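# Place the foam cube on the desk and back away

## Task

Set the foam cube down on the desk so that it rests there on its own, release it and move the robot away from it. The robot must stay upright and level throughout; tipping or ending on a tilt counts as failure, and a cube that only stays put because the robot supports it does not count.

## Robot and tools

ROBOT. A wheeled base carries a lifting column with a tilting head and two six-joint arms, left and right, each ending in a two-finger gripper. Shoulder height S = 0.90 m + column_m. Folded, the robot measures 0.73 m long by 0.62 m wide by S + 0.43 m tall, with its front 0.40 m ahead of the column. A loose object may occasionally get nudged by something outside the robot.

FRAMES. The base frame sits on the floor under the column, between the drive wheels: x forward, y to the left, z up. The results report left_hand and right_hand in this frame. Each is the point where the fingers meet, and the fingertips extend 8 mm past it. quat_wxyz maps (0, 0, 1) onto the finger direction; the hand's y axis runs along the opening. The odometry frame is the base frame as it stood when the scene began. base_odometry counts wheel rotation only, so wheel slip shows up as motion. Heading runs from -3.142 to 3.142, with left positive.

execute_actions. Arguments: "actions", a list holding either one action or none, and "cameras", an optional list drawn from cam_head_left, cam_head_right, cam_left_wrist, cam_right_wrist, nav_camera or all. Omitting it or passing null returns every camera; passing [] returns none. An action may hold "base", "joints" or both, plus an optional "speeds".
- "base" takes one command only. {"translate_m": d} is a relative straight drive of d metres from where the base is now, forward positive, range -3 to 3. {"rotate_rad": d} is a relative turn in place, counter-clockwise (left) positive, range -3.2 to 3.2. The base cannot move sideways. A move that would need more than 8.667 s is refused.
- "joints" is a single dictionary keyed by joint name. Every value is an absolute target, not an offset. column_m: 0 to 0.8 m. head_tilt_rad: -0.61 to 1.308, where 0 is about level and positive tilts downward. For each arm (prefix left_ or right_): joint1_rad -2.879 to 2.879; joint2_rad 0 to 3.141; joint3_rad 0 to 3.019; joint4_rad -1.692 to 1.57; joint5_rad -1.57 to 1.57, positive swinging the hand toward the robot's right; joint6_rad -2.094 to 2.094, positive rolling clockwise as seen from behind the hand; gripper_m 0 (closed) to 0.093 m, the gap between the fingertips.
- "speeds" caps the base speed for that action only: translate_m 0.05 to 0.8 m/s, rotate_rad 0.1 to 1 rad/s. The defaults are the maximums. Arms are not affected.
An unknown key or an out-of-range number gets the whole call rejected, and nothing moves. A joint you leave out keeps heading for its earlier target. An empty actions list simply reports state and images.

wait: {"seconds": 0 to 10}. Nothing new is commanded, and it returns state and images.
zoom_image: {"camera": name, "region": [x0, y0, x1, y1]} in pixels of that camera's most recent full image, origin at the top left, no more than 504 by 504. The head and nav images are 896x504; the wrist images are 616x616 fisheye.
read_manual: returns licence text only.
finished_scene: {"scene": n} ends the scene for good and reports whether the task succeeded.

ARM GEOMETRY. Set left joint1 to -1.57 (or right joint1 to 1.57) and joints 5 and 6 to 0, and the arm moves in a vertical plane pointing forward, 0.23 m beside the column. Define a = j2 - 0.35, b = 1.05 + j2 - j3 and c = b - j4; c = 1.57 means the fingers point straight down. The hand then sits about 0.12 + 0.39 sin a + 0.38 cos b + 0.25 cos c ahead and S + 0.39 cos a - 0.38 sin b - 0.25 sin c high. For example, j2, j3, j4 = 0.93, 0.78, 0.14 gives roughly 0.60 m ahead and 0.25 m below S. In practice the hand lands up to about 5 cm lower and closer in, and more than that under load. Reach is about 1 m from the shoulder. Below 0.4 m in height, the housing blocks any hand nearer than 0.45 m ahead. Avoid moving the arms while column_m is under 0.3. A light object like foam is best held with the fingers pointing down, 0.4 to 0.6 m ahead.

GRIPPING. The fingers are 7 cm long. Command a gap smaller than the object; "off_target" is then the expected result. If the reported gap stays at least 0.002 m above the target, something is being held. Joint targets within about 0.03 rad of the current reading (0.08 for joints 2 and 3) may not move at all. To make gentle contact, step about 0.05 rad per call from your previous target.

RESULT LINES. base_status and joint_status: "done" means within tolerance; for the base it only means the wheels turned the commanded amount. "off_target" means the part stopped short and may still be pushing. "contact_stop" (base or column) means it halted on contact and now holds position. "time_out" means an arm was blocked; it keeps pushing toward targets close by. "joint command not followed", with a "cause:" line, means a self-collision check held back arm targets; back the moved joints off by at least 0.05 rad, or move the other arm away. on_its_own covers what you did not command. motor_effort lists the wheel motors, with the peak in brackets. base_tilt is in degrees, positive when leaning forward or right. If turned_by_wheels and turned_by_imu differ noticeably, the base hit something or slipped. wheel_motors_off = 1 means the wheels are unpowered after an overload. MOTOR HOT and OVER-TEMPERATURE FAULT flag overheating; a faulted arm drops whatever it holds.

COLUMN. Going down, it halts with contact_stop once a hand or its load touches something, and the hand may be pressed down a further 0.15 to 0.2 m. After that stop it refuses to go down again until raised 0.2 m. If it was stopped by contact with the shoulders or column, moving it 0.05 m the other way frees it.

AVOID. Dropping the cube, hard pushes, and any tipping or tilting of the robot. Never let the arms strike or press against each other. Do not keep an arm pushing against an obstacle; to relieve it, send back its reported joint positions. A table top higher than 0.30 m and more than 0.26 m below S can slide over the housing into the column. If the base stalls, drive back 0.05 m before turning. Leaning back (forward tilt dropping by 0.5 degrees or more) also calls for backing off. Pushing hard for about 3 s cuts power to the wheels for 2 s. Before finishing, open the gripper, lift the hand away and drive clear, so that the cube sits on the desk with no support from the robot.

Each tool is called after "Request:" as name(argument=value, ...), one argument or row to a line, values as JSON.

## Session

Request:
execute_actions(
  actions=[],
)

Scene clock: 0.00 s.
Joint torques (N m, as the arm reports them, + toward a larger angle): no reading
base_odometry: x=+0.000 y=+0.000 heading=+0.000 (m, m, rad; odometry frame)
turned_by_wheels: +0.000 (rad since the last result)
turned_by_imu: +0.000 (rad since the last result)
base_tilt: forward=+0.6 right=+0.4 (deg)
base_status: not commanded
joint_positions: column_m=+0.556 head_tilt_rad=+0.893 left_joint1_rad=-1.540 left_joint2_rad=+0.847 left_joint3_rad=+0.370 left_joint4_rad=-0.922 left_joint5_rad=+0.055 left_joint6_rad=-0.068 left_gripper_m=+0.095 right_joint1_rad=+1.574 right_joint2_rad=+0.896 right_joint3_rad=+0.386 right_joint4_rad=-0.959 right_joint5_rad=+0.042 right_joint6_rad=+0.091 right_gripper_m=+0.095
joint_status: not commanded
wheel_motors_off: 0
motor_effort: left_wheel=+3 right_wheel=+1 (%)
left_hand: x=+0.1379 y=+0.2212 z=+1.2574 quat_wxyz=(+0.424, +0.055, -0.904, +0.002) (m; base frame)
right_hand: x=+0.1306 y=-0.2321 z=+1.2613 quat_wxyz=(+0.454, -0.030, -0.889, +0.038) (m; base frame)
pictures: cam_head_left, cam_head_right, cam_left_wrist, cam_right_wrist, nav_camera
Images, in order (width x height): cam_head_left 896x504, cam_head_right 896x504, cam_left_wrist 616x616, cam_right_wrist 616x616, nav_camera 896x504.

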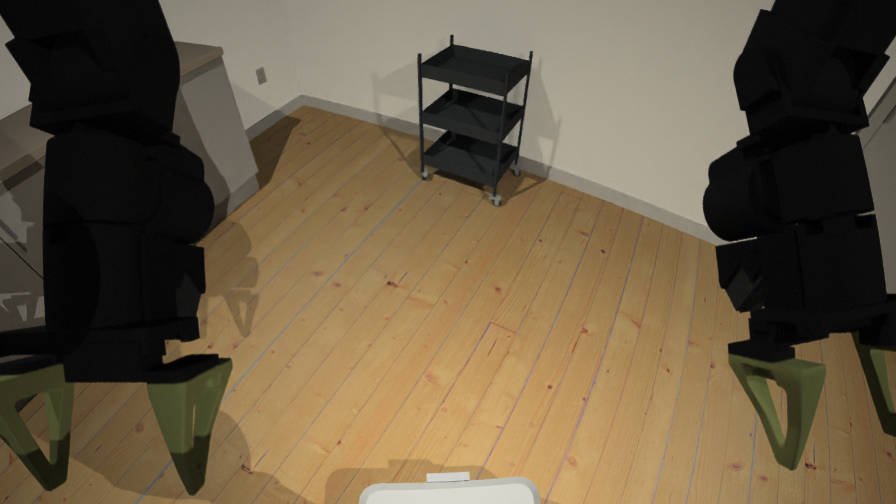

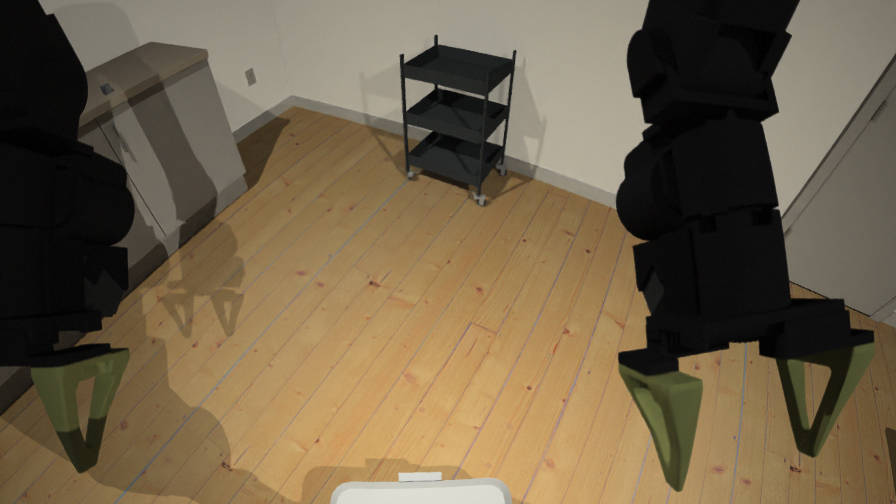

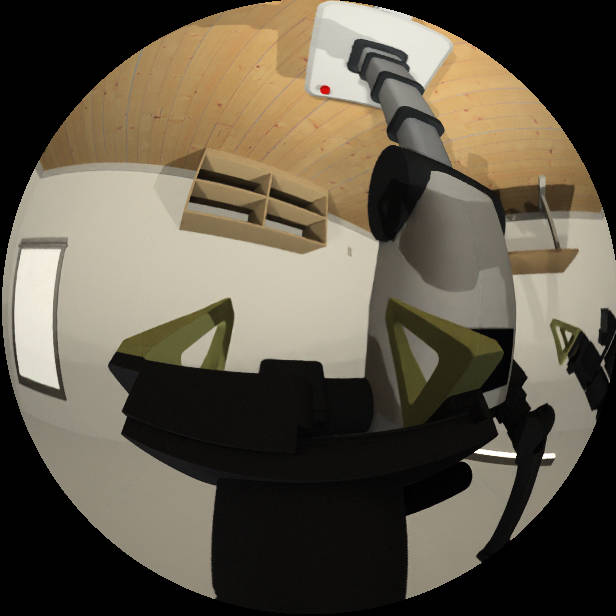

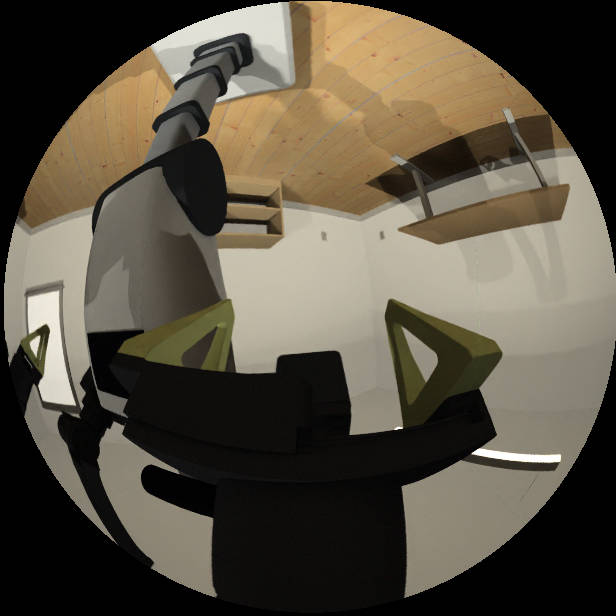

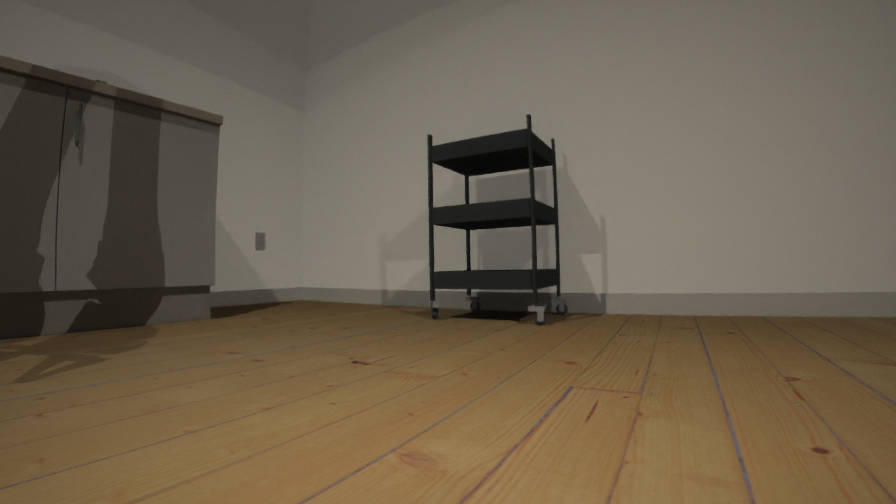

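Request:
zoom_image(
  camera="cam_head_right",
  region=[60, 30, 260, 150],
)

Request:
zoom_image(
  camera="cam_left_wrist",
  region=[160, 130, 360, 270],
)

Request:
zoom_image(
  camera="cam_right_wrist",
  region=[340, 80, 600, 260],
)

Region (60, 30, 260, 150) of cam_head_right's 896x504 image, scaled by 2.520, with more detail than that image has; it fills the top 302 rows of this view, and the rest is white.

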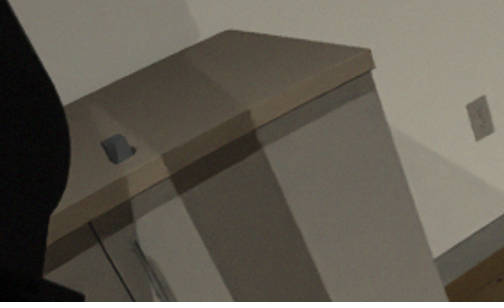

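Region (160, 130, 360, 270) of cam_left_wrist's 616x616 image, scaled by 2.520, with more detail than that image has; it fills the top 353 rows of this view, and the rest is white.

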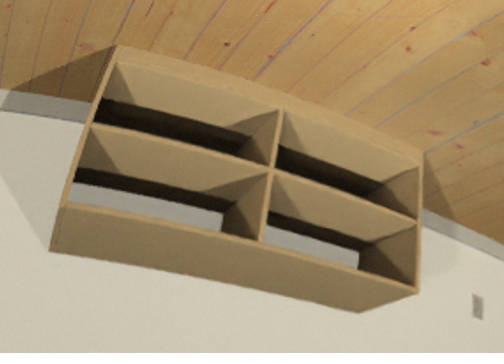

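Region (340, 80, 600, 260) of cam_right_wrist's 616x616 image, scaled by 1.938, with more detail than that image has; it fills the top 349 rows of this view, and the rest is white.

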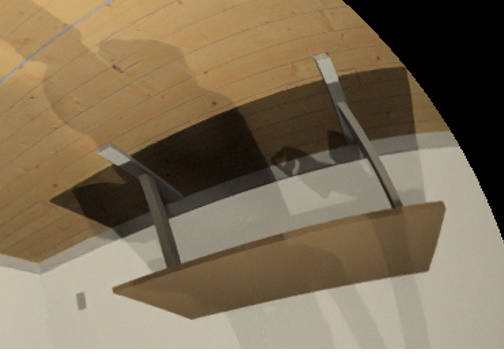

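Request:
execute_actions(
  actions=[
    {"base":{"rotate_rad":0.78},"joints":{"head_tilt_rad":0.5}},
  ],
  cameras=["cam_head_left","cam_head_right","nav_camera"],
)

Scene clock: 11.67 s.
Joint torques (N m, as the arm reports them, + toward a larger angle): left_arm=[ 0.52 -7.52 -0.38 -1.43 -0.05  0.01] | right_arm=[-0.74 -8.65 -1.51 -0.89 -0.06  0.06]
base_odometry: x=+0.000 y=+0.000 heading=+0.779 (m, m, rad; odometry frame)
turned_by_wheels: +0.779 (rad since the last result)
turned_by_imu: +0.766 (rad since the last result)
base_tilt: forward=+0.7 right=+0.4 (deg)
base_status: done
joint_positions: column_m=+0.556 head_tilt_rad=+0.518 left_joint1_rad=-1.540 left_joint2_rad=+0.847 left_joint3_rad=+0.370 left_joint4_rad=-0.922 left_joint5_rad=+0.055 left_joint6_rad=-0.068 left_gripper_m=+0.095 right_joint1_rad=+1.574 right_joint2_rad=+0.896 right_joint3_rad=+0.386 right_joint4_rad=-0.959 right_joint5_rad=+0.042 right_joint6_rad=+0.091 right_gripper_m=+0.095
joint_status: all done
wheel_motors_off: 0
motor_effort: left_wheel=-2(29) right_wheel=+3(42) (%)
left_hand: x=+0.1379 y=+0.2212 z=+1.2574 quat_wxyz=(+0.424, +0.055, -0.904, +0.002) (m; base frame)
right_hand: x=+0.1306 y=-0.2321 z=+1.2613 quat_wxyz=(+0.454, -0.030, -0.889, +0.038) (m; base frame)
pictures: cam_head_left, cam_head_right, nav_camera
Images, in order (width x height): cam_head_left 896x504, cam_head_right 896x504, nav_camera 896x504.

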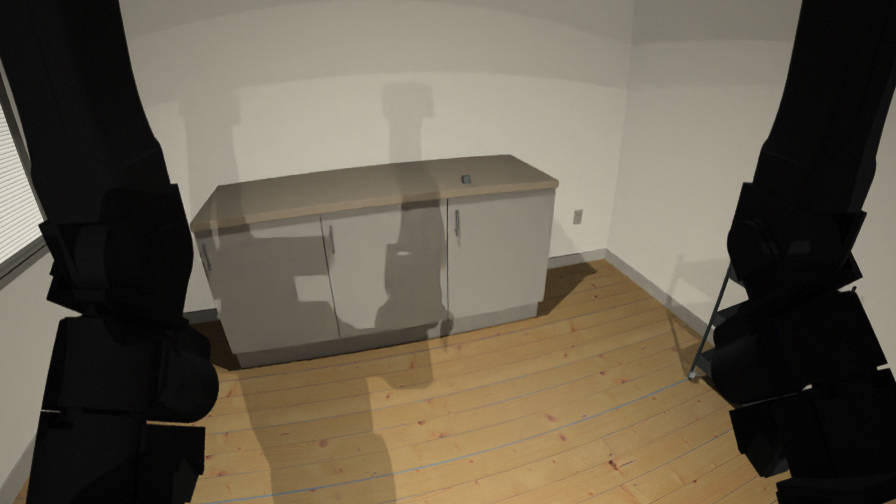

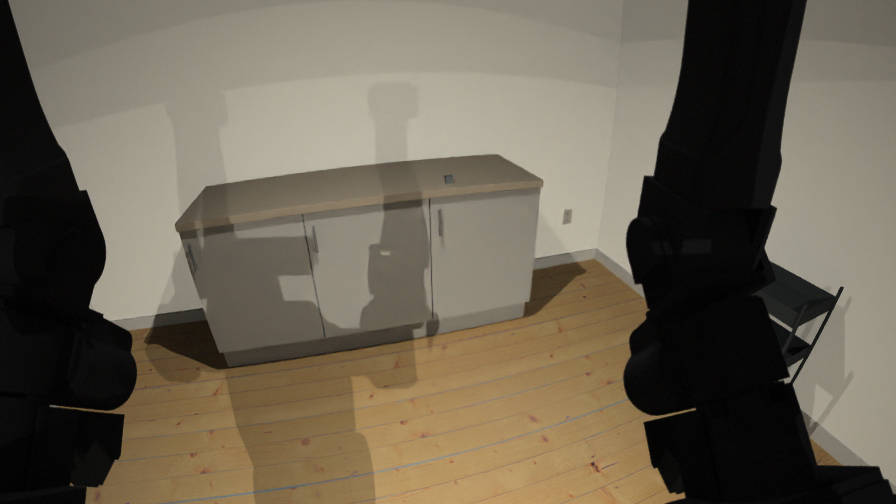

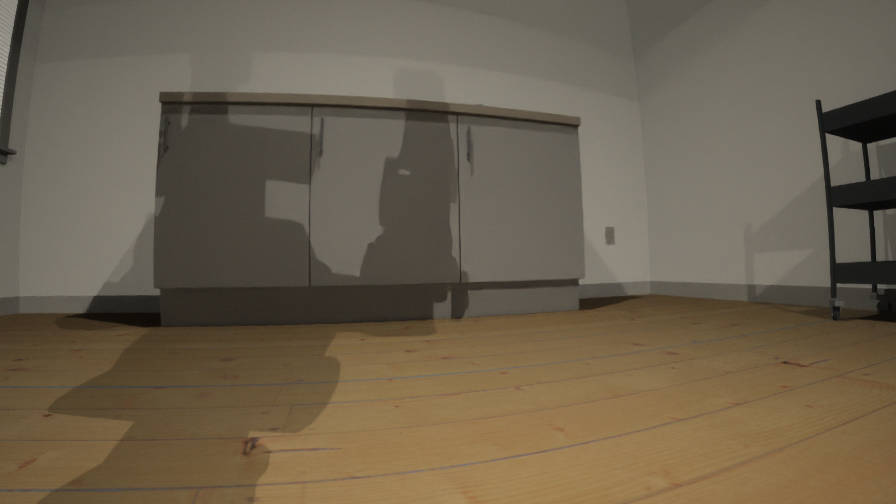

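Request:
execute_actions(
  actions=[
    {"base":{"rotate_rad":0.09},"joints":{"right_joint1_rad":1.57,"right_joint2_rad":1.33,"right_joint3_rad":1.38,"right_joint4_rad":-0.57,"right_joint5_rad":0,"right_joint6_rad":0,"head_tilt_rad":0.7}},
  ],
  cameras=[],
)

Request:
execute_actions(
  actions=[
    {"base":{"translate_m":1.0}},
  ],
  cameras=["cam_head_left","cam_head_right","nav_camera","cam_right_wrist"],
)

Scene clock: 31.07 s.
Joint torques (N m, as the arm reports them, + toward a larger angle): left_arm=[ 0.52 -7.58 -0.42 -1.42 -0.05  0.01] | right_arm=[ -0.96 -22.05   5.7    0.67  -0.19  -0.03]
base_odometry: x=+0.000 y=+0.000 heading=+0.869 (m, m, rad; odometry frame)
turned_by_wheels: +0.089 (rad since the last result)
turned_by_imu: +0.086 (rad since the last result)
base_tilt: forward=+0.7 right=+0.4 (deg)
base_status: done
joint_positions: column_m=+0.556 head_tilt_rad=+0.703 left_joint1_rad=-1.540 left_joint2_rad=+0.847 left_joint3_rad=+0.370 left_joint4_rad=-0.922 left_joint5_rad=+0.055 left_joint6_rad=-0.068 left_gripper_m=+0.095 right_joint1_rad=+1.573 right_joint2_rad=+1.327 right_joint3_rad=+1.374 right_joint4_rad=-0.571 right_joint5_rad=+0.003 right_joint6_rad=+0.008 right_gripper_m=+0.095
joint_status: all done
wheel_motors_off: 0
motor_effort: left_wheel=-3(22) right_wheel=+4(23) (%)
left_hand: x=+0.1379 y=+0.2212 z=+1.2574 quat_wxyz=(+0.424, +0.055, -0.904, +0.002) (m; base frame)
right_hand: x=+0.6494 y=-0.2245 z=+1.1053 quat_wxyz=(+0.001, -0.003, -1.000, +0.000) (m; base frame)
pictures: none
No camera images: the call's "cameras" was empty. Leave "cameras" out to get every camera's image.

Scene clock: 34.50 s.
Joint torques (N m, as the arm reports them, + toward a larger angle): left_arm=[ 0.57 -7.59 -0.45 -1.41 -0.05  0.01] | right_arm=[ -0.99 -22.43   5.83   0.64  -0.19  -0.03]
base_odometry: x=+0.646 y=+0.764 heading=+0.869 (m, m, rad; odometry frame)
turned_by_wheels: +0.000 (rad since the last result)
turned_by_imu: +0.000 (rad since the last result)
base_tilt: forward=+0.5 right=+0.5 (deg)
base_status: done
joint_positions: column_m=+0.556 head_tilt_rad=+0.703 left_joint1_rad=-1.540 left_joint2_rad=+0.847 left_joint3_rad=+0.371 left_joint4_rad=-0.922 left_joint5_rad=+0.055 left_joint6_rad=-0.068 left_gripper_m=+0.095 right_joint1_rad=+1.573 right_joint2_rad=+1.327 right_joint3_rad=+1.372 right_joint4_rad=-0.571 right_joint5_rad=+0.003 right_joint6_rad=+0.008 right_gripper_m=+0.095
joint_status: not commanded
wheel_motors_off: 0
motor_effort: left_wheel=+1(44) right_wheel=-1(47) (%)
left_hand: x=+0.1387 y=+0.2212 z=+1.2571 quat_wxyz=(+0.423, +0.055, -0.904, +0.002) (m; base frame)
right_hand: x=+0.6486 y=-0.2245 z=+1.1050 quat_wxyz=(+0.001, -0.003, -1.000, +0.000) (m; base frame)
pictures: cam_head_left, cam_head_right, cam_right_wrist, nav_camera
Images, in order (width x height): cam_head_left 896x504, cam_head_right 896x504, cam_right_wrist 616x616, nav_camera 896x504.

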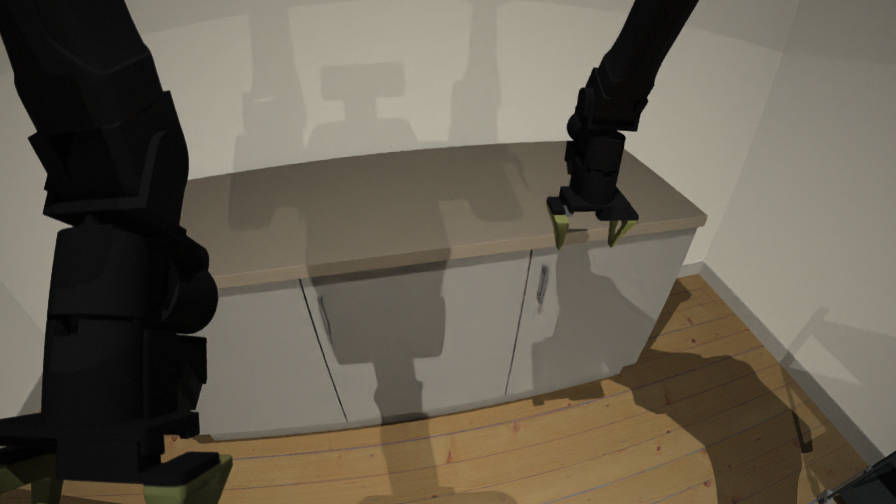

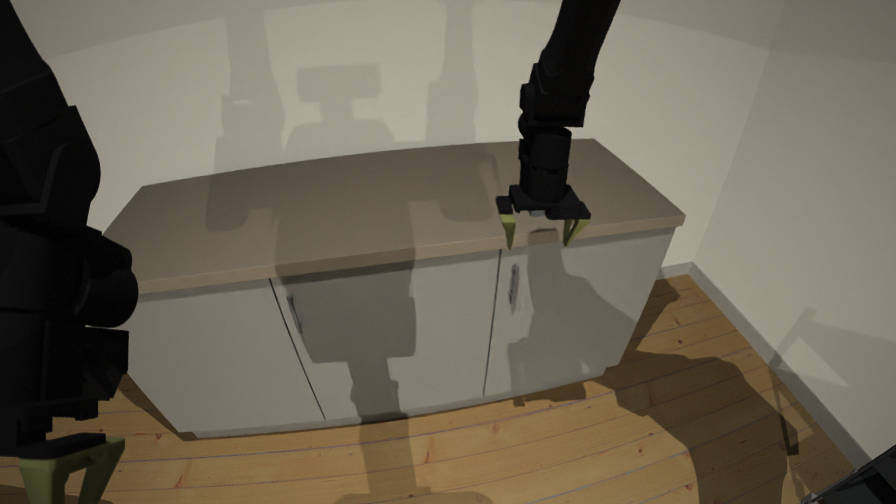

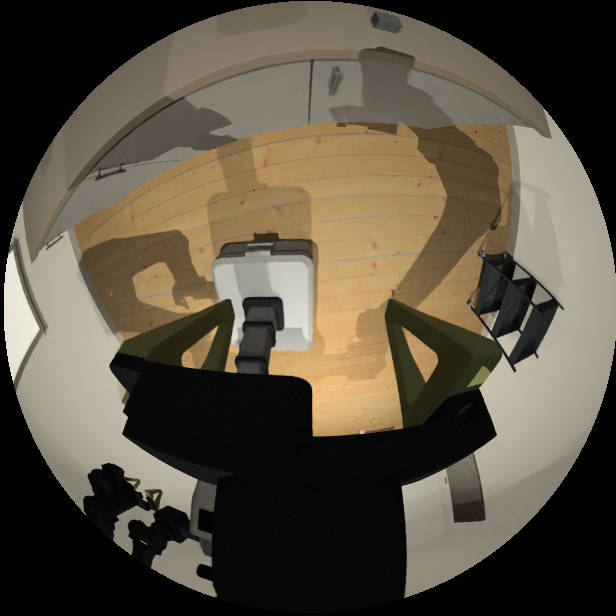

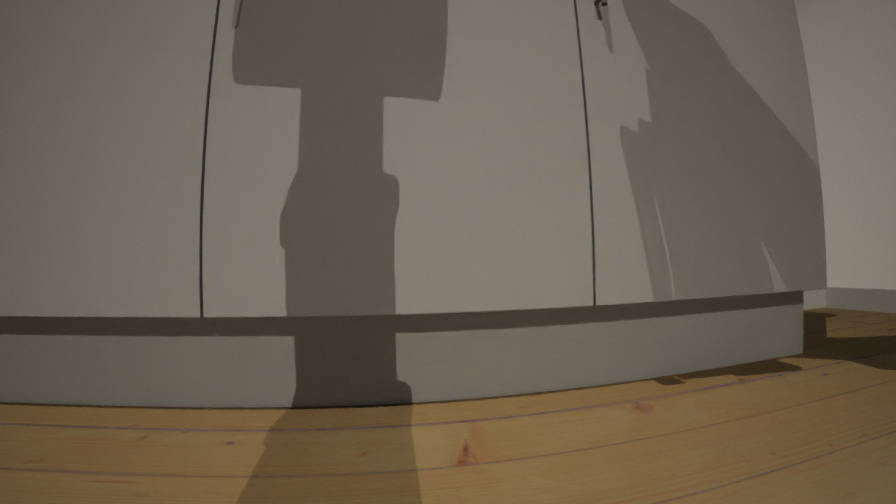

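Request:
execute_actions(
  actions=[
    {"base":{"rotate_rad":-0.10},"joints":{"right_joint2_rad":1.556,"right_joint3_rad":1.927,"right_joint4_rad":-0.891}},
  ],
  cameras=["cam_head_left","cam_head_right","cam_right_wrist"],
)

Scene clock: 61.83 s.
Joint torques (N m, as the arm reports them, + toward a larger angle): left_arm=[ 0.54 -7.52 -0.45 -1.43 -0.05  0.  ] | right_arm=[ -0.57 -26.64   8.95   0.55  -0.16  -0.03]
base_odometry: x=+0.646 y=+0.764 heading=+0.771 (m, m, rad; odometry frame)
turned_by_wheels: -0.099 (rad since the last result)
turned_by_imu: -0.099 (rad since the last result)
base_tilt: forward=+0.6 right=+0.4 (deg)
base_status: done
joint_positions: column_m=+0.556 head_tilt_rad=+0.703 left_joint1_rad=-1.540 left_joint2_rad=+0.847 left_joint3_rad=+0.371 left_joint4_rad=-0.922 left_joint5_rad=+0.055 left_joint6_rad=-0.068 left_gripper_m=+0.095 right_joint1_rad=+1.566 right_joint2_rad=+1.543 right_joint3_rad=+1.908 right_joint4_rad=-0.890 right_joint5_rad=+0.002 right_joint6_rad=+0.008 right_gripper_m=+0.095
joint_status: all done
wheel_motors_off: 0
motor_effort: left_wheel=+1(30) right_wheel=-1(38) (%)
left_hand: x=+0.1387 y=+0.2212 z=+1.2571 quat_wxyz=(+0.423, +0.055, -0.904, +0.002) (m; base frame)
right_hand: x=+0.7783 y=-0.2293 z=+1.1126 quat_wxyz=(+0.000, -0.005, -1.000, +0.003) (m; base frame)
pictures: cam_head_left, cam_head_right, cam_right_wrist
Images, in order (width x height): cam_head_left 896x504, cam_head_right 896x504, cam_right_wrist 616x616.

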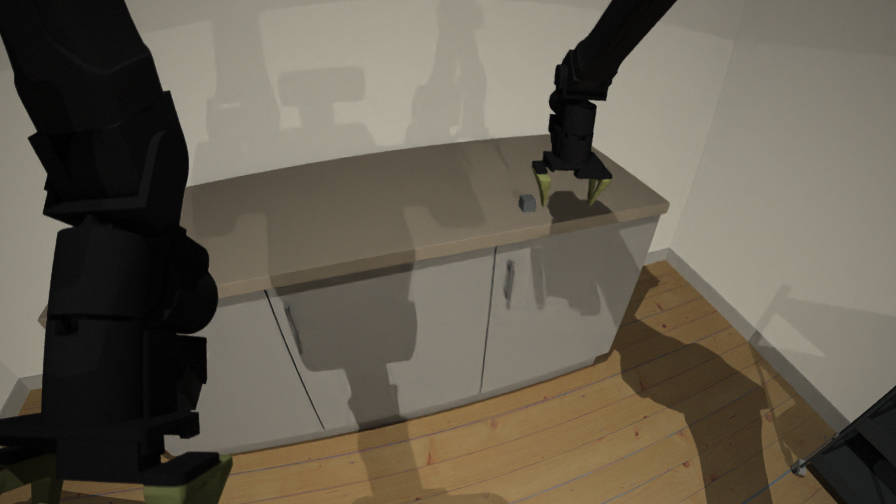

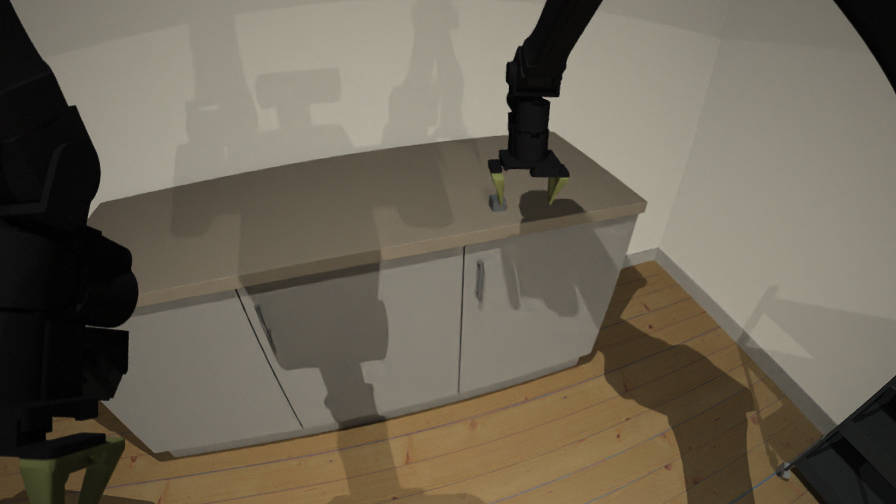

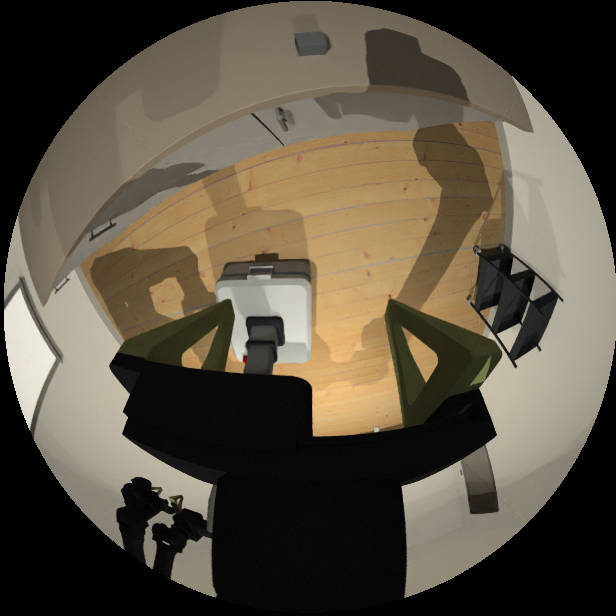

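Request:
execute_actions(
  actions=[
    {"base":{"translate_m":0.30},"joints":{"column_m":0.46}},
  ],
  cameras=["cam_head_left","cam_right_wrist"],
)

Scene clock: 71.90 s.
Joint torques (N m, as the arm reports them, + toward a larger angle): left_arm=[ 0.61 -7.53 -0.59 -1.41 -0.05  0.01] | right_arm=[ -0.44 -26.35   8.83   0.57  -0.16  -0.03]
base_odometry: x=+0.861 y=+0.973 heading=+0.770 (m, m, rad; odometry frame)
turned_by_wheels: -0.001 (rad since the last result)
turned_by_imu: -0.003 (rad since the last result)
base_tilt: forward=+0.7 right=+0.4 (deg)
base_status: done
joint_positions: column_m=+0.460 head_tilt_rad=+0.703 left_joint1_rad=-1.540 left_joint2_rad=+0.847 left_joint3_rad=+0.372 left_joint4_rad=-0.922 left_joint5_rad=+0.055 left_joint6_rad=-0.068 left_gripper_m=+0.095 right_joint1_rad=+1.566 right_joint2_rad=+1.544 right_joint3_rad=+1.908 right_joint4_rad=-0.890 right_joint5_rad=+0.002 right_joint6_rad=+0.008 right_gripper_m=+0.095
joint_status: all done
wheel_motors_off: 0
motor_effort: left_wheel=+0(35) right_wheel=+0(51) (%)
left_hand: x=+0.1393 y=+0.2213 z=+1.1605 quat_wxyz=(+0.422, +0.055, -0.905, +0.002) (m; base frame)
right_hand: x=+0.7780 y=-0.2288 z=+1.0156 quat_wxyz=(+0.001, -0.005, -1.000, +0.003) (m; base frame)
pictures: cam_head_left, cam_right_wrist
Images, in order (width x height): cam_head_left 896x504, cam_right_wrist 616x616.

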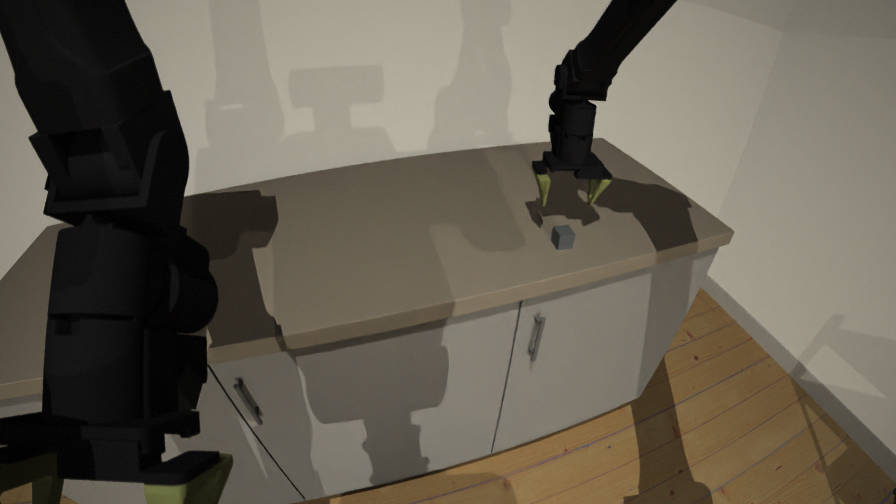

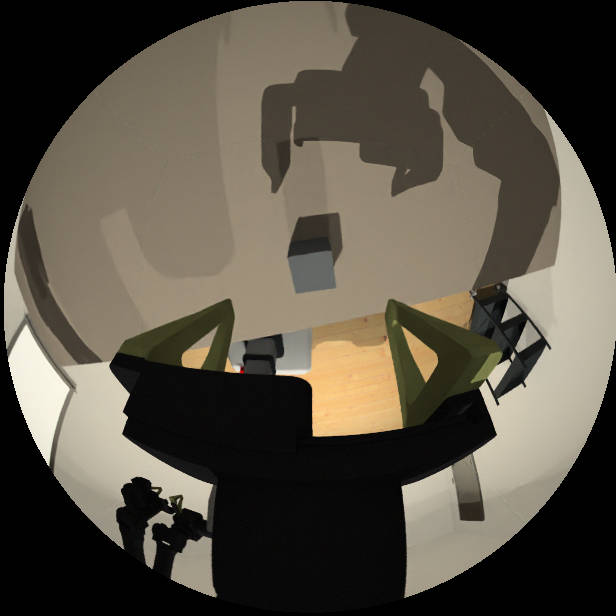

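Request:
execute_actions(
  actions=[
    {"joints":{"column_m":0.40,"right_joint6_rad":-0.17}},
  ],
  cameras=["cam_head_left","cam_right_wrist"],
)

Scene clock: 84.83 s.
Joint torques (N m, as the arm reports them, + toward a larger angle): left_arm=[ 0.7  -7.58 -0.55 -1.41 -0.05  0.01] | right_arm=[ -0.54 -25.89   8.93   0.55  -0.17  -0.04]
base_odometry: x=+0.861 y=+0.973 heading=+0.770 (m, m, rad; odometry frame)
turned_by_wheels: +0.000 (rad since the last result)
turned_by_imu: -0.002 (rad since the last result)
base_tilt: forward=+0.6 right=+0.4 (deg)
base_status: not commanded
joint_positions: column_m=+0.400 head_tilt_rad=+0.703 left_joint1_rad=-1.540 left_joint2_rad=+0.847 left_joint3_rad=+0.372 left_joint4_rad=-0.922 left_joint5_rad=+0.055 left_joint6_rad=-0.068 left_gripper_m=+0.095 right_joint1_rad=+1.566 right_joint2_rad=+1.544 right_joint3_rad=+1.908 right_joint4_rad=-0.890 right_joint5_rad=+0.002 right_joint6_rad=-0.161 right_gripper_m=+0.095
joint_status: all done
wheel_motors_off: 0
motor_effort: left_wheel=-1(1) right_wheel=+2(2) (%)
left_hand: x=+0.1393 y=+0.2213 z=+1.1005 quat_wxyz=(+0.422, +0.055, -0.905, +0.002) (m; base frame)
right_hand: x=+0.7780 y=-0.2288 z=+0.9556 quat_wxyz=(+0.001, +0.079, -0.997, +0.003) (m; base frame)
pictures: cam_head_left, cam_right_wrist
Images, in order (width x height): cam_head_left 896x504, cam_right_wrist 616x616.

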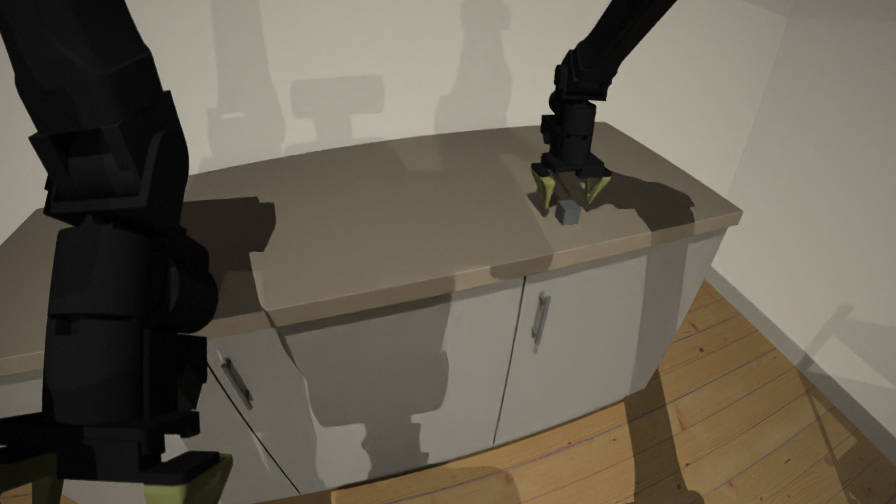

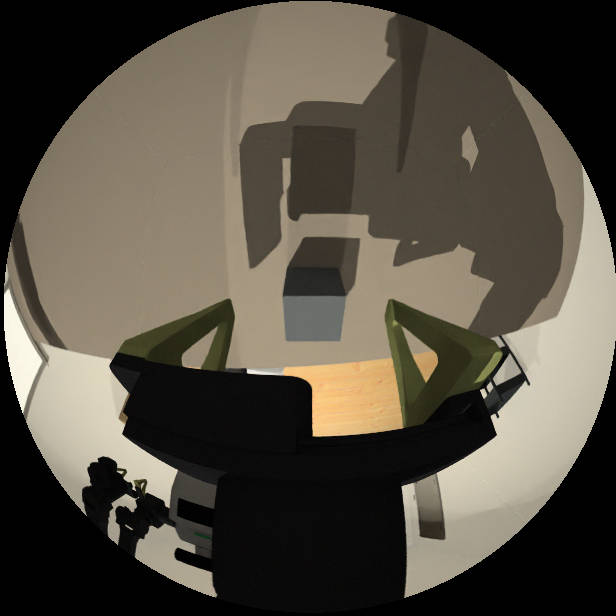

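Request:
execute_actions(
  actions=[
    {"base":{"translate_m":-0.022},"joints":{"column_m":0.372}},
  ],
  cameras=["cam_head_left","cam_right_wrist"],
)

Scene clock: 94.17 s.
Joint torques (N m, as the arm reports them, + toward a larger angle): left_arm=[ 0.56 -7.61 -0.29 -1.43 -0.04  0.  ] | right_arm=[ -0.56 -25.97   8.92   0.63  -0.18  -0.03]
base_odometry: x=+0.845 y=+0.957 heading=+0.770 (m, m, rad; odometry frame)
turned_by_wheels: +0.000 (rad since the last result)
turned_by_imu: -0.002 (rad since the last result)
base_tilt: forward=+0.7 right=+0.4 (deg)
base_status: done
joint_positions: column_m=+0.372 head_tilt_rad=+0.704 left_joint1_rad=-1.540 left_joint2_rad=+0.847 left_joint3_rad=+0.369 left_joint4_rad=-0.922 left_joint5_rad=+0.055 left_joint6_rad=-0.068 left_gripper_m=+0.095 right_joint1_rad=+1.566 right_joint2_rad=+1.544 right_joint3_rad=+1.908 right_joint4_rad=-0.890 right_joint5_rad=+0.002 right_joint6_rad=-0.161 right_gripper_m=+0.095
joint_status: all done
wheel_motors_off: 0
motor_effort: left_wheel=+1(28) right_wheel=+0(26) (%)
left_hand: x=+0.1373 y=+0.2212 z=+1.0732 quat_wxyz=(+0.424, +0.055, -0.904, +0.002) (m; base frame)
right_hand: x=+0.7779 y=-0.2288 z=+0.9276 quat_wxyz=(+0.001, +0.079, -0.997, +0.003) (m; base frame)
pictures: cam_head_left, cam_right_wrist
Images, in order (width x height): cam_head_left 896x504, cam_right_wrist 616x616.

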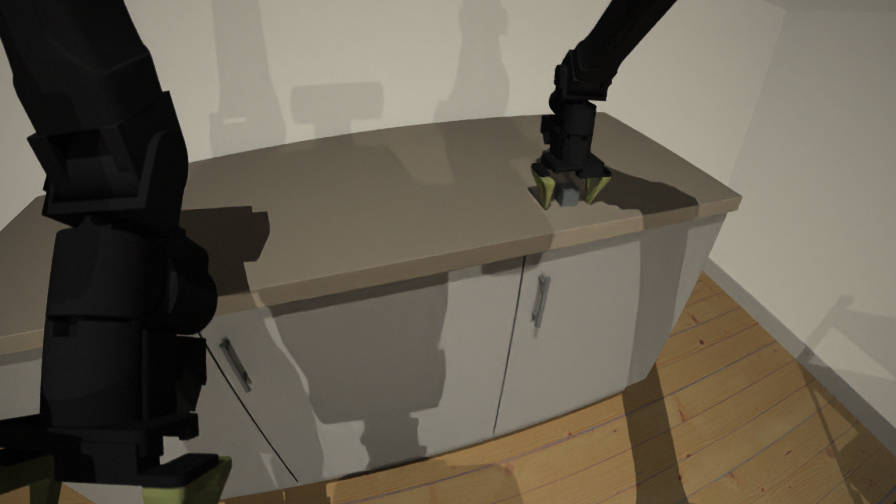

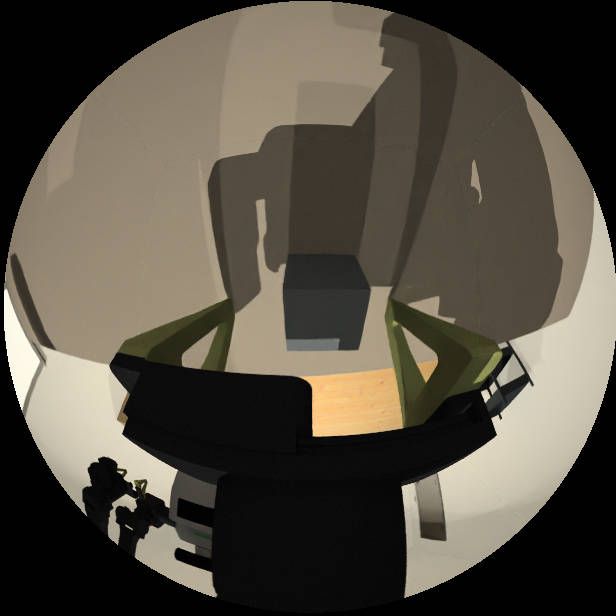

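Request:
execute_actions(
  actions=[
    {"joints":{"right_gripper_m":0.02}},
  ],
  cameras=["cam_right_wrist"],
)

Scene clock: 96.63 s.
Joint torques (N m, as the arm reports them, + toward a larger angle): left_arm=[ 0.62 -7.51 -0.35 -1.43 -0.05  0.01] | right_arm=[ -0.57 -26.21   8.9    0.56  -0.18  -0.04]
base_odometry: x=+0.845 y=+0.957 heading=+0.770 (m, m, rad; odometry frame)
turned_by_wheels: +0.000 (rad since the last result)
turned_by_imu: -0.001 (rad since the last result)
base_tilt: forward=+0.7 right=+0.4 (deg)
base_status: not commanded
joint_positions: column_m=+0.372 head_tilt_rad=+0.704 left_joint1_rad=-1.540 left_joint2_rad=+0.847 left_joint3_rad=+0.369 left_joint4_rad=-0.922 left_joint5_rad=+0.055 left_joint6_rad=-0.068 left_gripper_m=+0.095 right_joint1_rad=+1.566 right_joint2_rad=+1.544 right_joint3_rad=+1.908 right_joint4_rad=-0.890 right_joint5_rad=+0.002 right_joint6_rad=-0.161 right_gripper_m=+0.033
joint_status: right_gripper_m off_target (ended at +0.033, target +0.020)
wheel_motors_off: 0
motor_effort: left_wheel=+0(0) right_wheel=+0(0) (%)
left_hand: x=+0.1373 y=+0.2212 z=+1.0732 quat_wxyz=(+0.424, +0.055, -0.904, +0.002) (m; base frame)
right_hand: x=+0.7779 y=-0.2288 z=+0.9276 quat_wxyz=(+0.001, +0.079, -0.997, +0.003) (m; base frame)
pictures: cam_right_wrist
Images, in order (width x height): cam_right_wrist 616x616.

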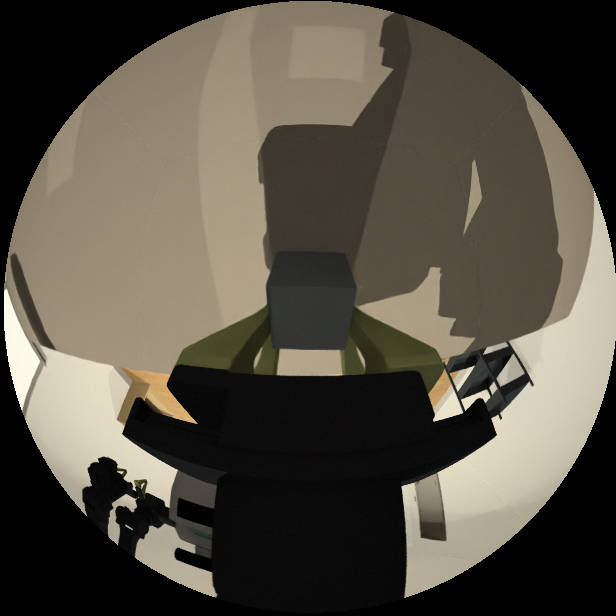

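Request:
execute_actions(
  actions=[
    {"joints":{"column_m":0.41,"head_tilt_rad":0.45}},
  ],
  cameras=[],
)

Request:
execute_actions(
  actions=[
    {"base":{"translate_m":-0.5}},
  ],
  cameras=["cam_right_wrist"],
)

Request:
execute_actions(
  actions=[
    {"base":{"rotate_rad":-2.7},"joints":{"right_joint2_rad":1.33,"right_joint3_rad":1.38,"right_joint4_rad":-0.57}},
  ],
  cameras=["cam_head_left","cam_head_right","nav_camera","cam_right_wrist"],
)

Scene clock: 108.57 s.
Joint torques (N m, as the arm reports them, + toward a larger angle): left_arm=[ 0.59 -7.5  -0.36 -1.42 -0.05  0.  ] | right_arm=[ -0.64 -26.86   8.78   0.59  -0.18  -0.04]
base_odometry: x=+0.845 y=+0.957 heading=+0.770 (m, m, rad; odometry frame)
turned_by_wheels: +0.000 (rad since the last result)
turned_by_imu: -0.002 (rad since the last result)
base_tilt: forward=+0.6 right=+0.4 (deg)
base_status: not commanded
joint_positions: column_m=+0.410 head_tilt_rad=+0.468 left_joint1_rad=-1.540 left_joint2_rad=+0.847 left_joint3_rad=+0.369 left_joint4_rad=-0.922 left_joint5_rad=+0.055 left_joint6_rad=-0.068 left_gripper_m=+0.095 right_joint1_rad=+1.566 right_joint2_rad=+1.545 right_joint3_rad=+1.908 right_joint4_rad=-0.890 right_joint5_rad=+0.002 right_joint6_rad=-0.161 right_gripper_m=+0.033
joint_status: all done
wheel_motors_off: 0
motor_effort: left_wheel=+0(1) right_wheel=+0(0) (%)
left_hand: x=+0.1373 y=+0.2212 z=+1.1110 quat_wxyz=(+0.424, +0.055, -0.904, +0.002) (m; base frame)
right_hand: x=+0.7776 y=-0.2288 z=+0.9650 quat_wxyz=(+0.002, +0.079, -0.997, +0.003) (m; base frame)
pictures: none
No camera images: the call's "cameras" was empty. Leave "cameras" out to get every camera's image.

Scene clock: 111.07 s.
Joint torques (N m, as the arm reports them, + toward a larger angle): left_arm=[ 0.63 -7.54 -0.21 -1.38 -0.05  0.01] | right_arm=[ -0.64 -26.27   8.94   0.59  -0.18  -0.04]
base_odometry: x=+0.486 y=+0.609 heading=+0.769 (m, m, rad; odometry frame)
turned_by_wheels: -0.001 (rad since the last result)
turned_by_imu: -0.003 (rad since the last result)
base_tilt: forward=+0.7 right=+0.5 (deg)
base_status: done
joint_positions: column_m=+0.410 head_tilt_rad=+0.468 left_joint1_rad=-1.540 left_joint2_rad=+0.846 left_joint3_rad=+0.367 left_joint4_rad=-0.922 left_joint5_rad=+0.055 left_joint6_rad=-0.068 left_gripper_m=+0.095 right_joint1_rad=+1.568 right_joint2_rad=+1.545 right_joint3_rad=+1.908 right_joint4_rad=-0.891 right_joint5_rad=+0.002 right_joint6_rad=-0.161 right_gripper_m=+0.033
joint_status: not commanded
wheel_motors_off: 0
motor_effort: left_wheel=+0(27) right_wheel=+0(48) (%)
left_hand: x=+0.1368 y=+0.2212 z=+1.1112 quat_wxyz=(+0.424, +0.055, -0.904, +0.002) (m; base frame)
right_hand: x=+0.7774 y=-0.2278 z=+0.9650 quat_wxyz=(+0.002, +0.080, -0.997, +0.002) (m; base frame)
pictures: cam_right_wrist
Images, in order (width x height): cam_right_wrist 616x616.

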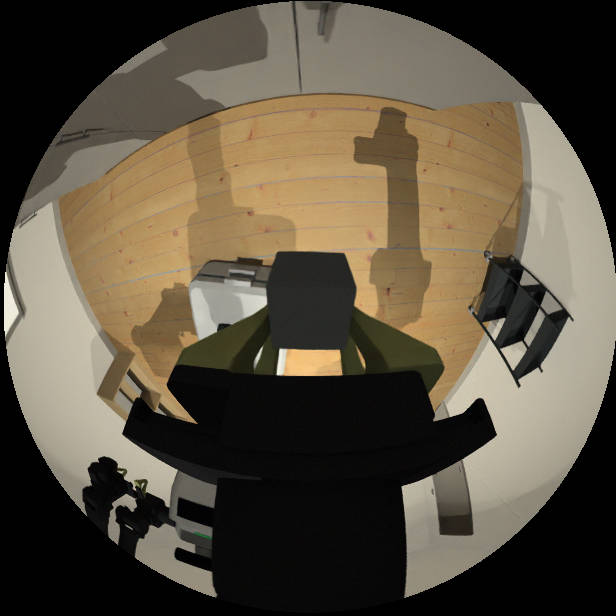

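Scene clock: 115.10 s.
Joint torques (N m, as the arm reports them, + toward a larger angle): left_arm=[ 0.53 -7.44 -0.3  -1.43 -0.04  0.  ] | right_arm=[ -0.69 -23.48   5.69   0.6   -0.16  -0.04]
base_odometry: x=+0.486 y=+0.609 heading=-1.931 (m, m, rad; odometry frame)
turned_by_wheels: -2.699 (rad since the last result)
turned_by_imu: -2.672 (rad since the last result)
base_tilt: forward=+0.5 right=+0.3 (deg)
base_status: done
joint_positions: column_m=+0.410 head_tilt_rad=+0.468 left_joint1_rad=-1.540 left_joint2_rad=+0.846 left_joint3_rad=+0.369 left_joint4_rad=-0.922 left_joint5_rad=+0.055 left_joint6_rad=-0.068 left_gripper_m=+0.095 right_joint1_rad=+1.565 right_joint2_rad=+1.339 right_joint3_rad=+1.371 right_joint4_rad=-0.571 right_joint5_rad=+0.002 right_joint6_rad=-0.162 right_gripper_m=+0.033
joint_status: all done
wheel_motors_off: 0
motor_effort: left_wheel=+3(42) right_wheel=-3(43) (%)
left_hand: x=+0.1379 y=+0.2212 z=+1.1109 quat_wxyz=(+0.424, +0.055, -0.904, +0.002) (m; base frame)
right_hand: x=+0.6442 y=-0.2292 z=+0.9523 quat_wxyz=(+0.007, +0.079, -0.997, +0.003) (m; base frame)
pictures: cam_head_left, cam_head_right, cam_right_wrist, nav_camera
Images, in order (width x height): cam_head_left 896x504, cam_head_right 896x504, cam_right_wrist 616x616, nav_camera 896x504.

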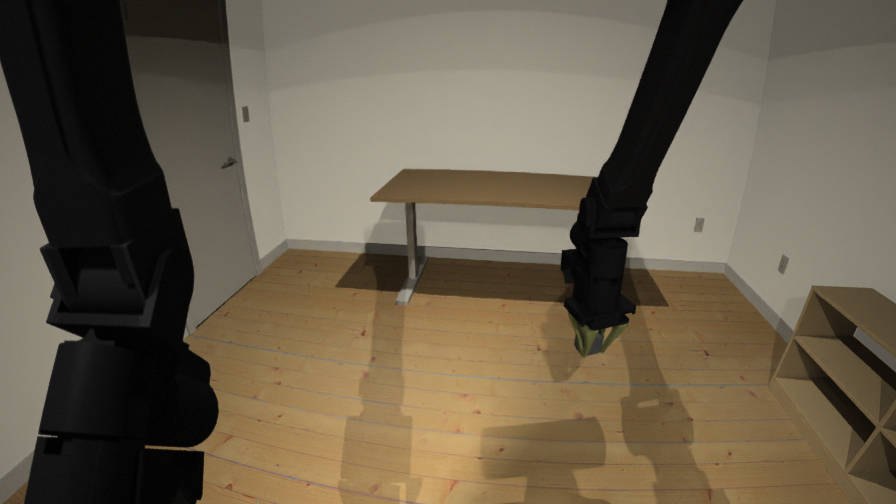

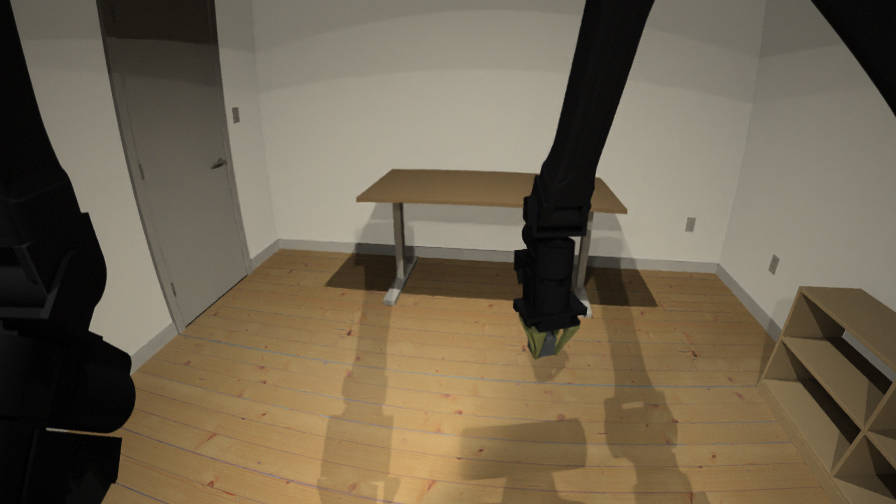

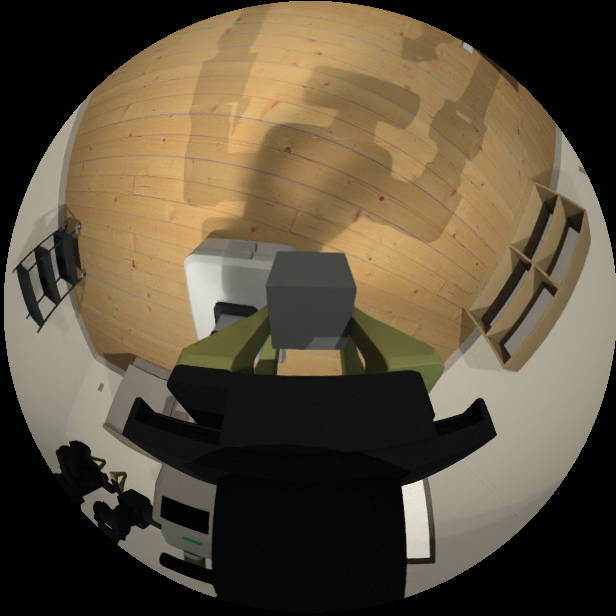

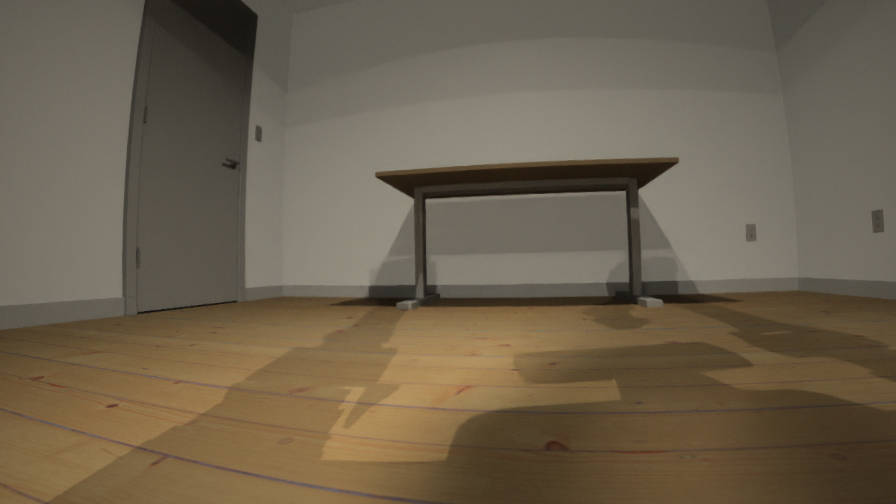

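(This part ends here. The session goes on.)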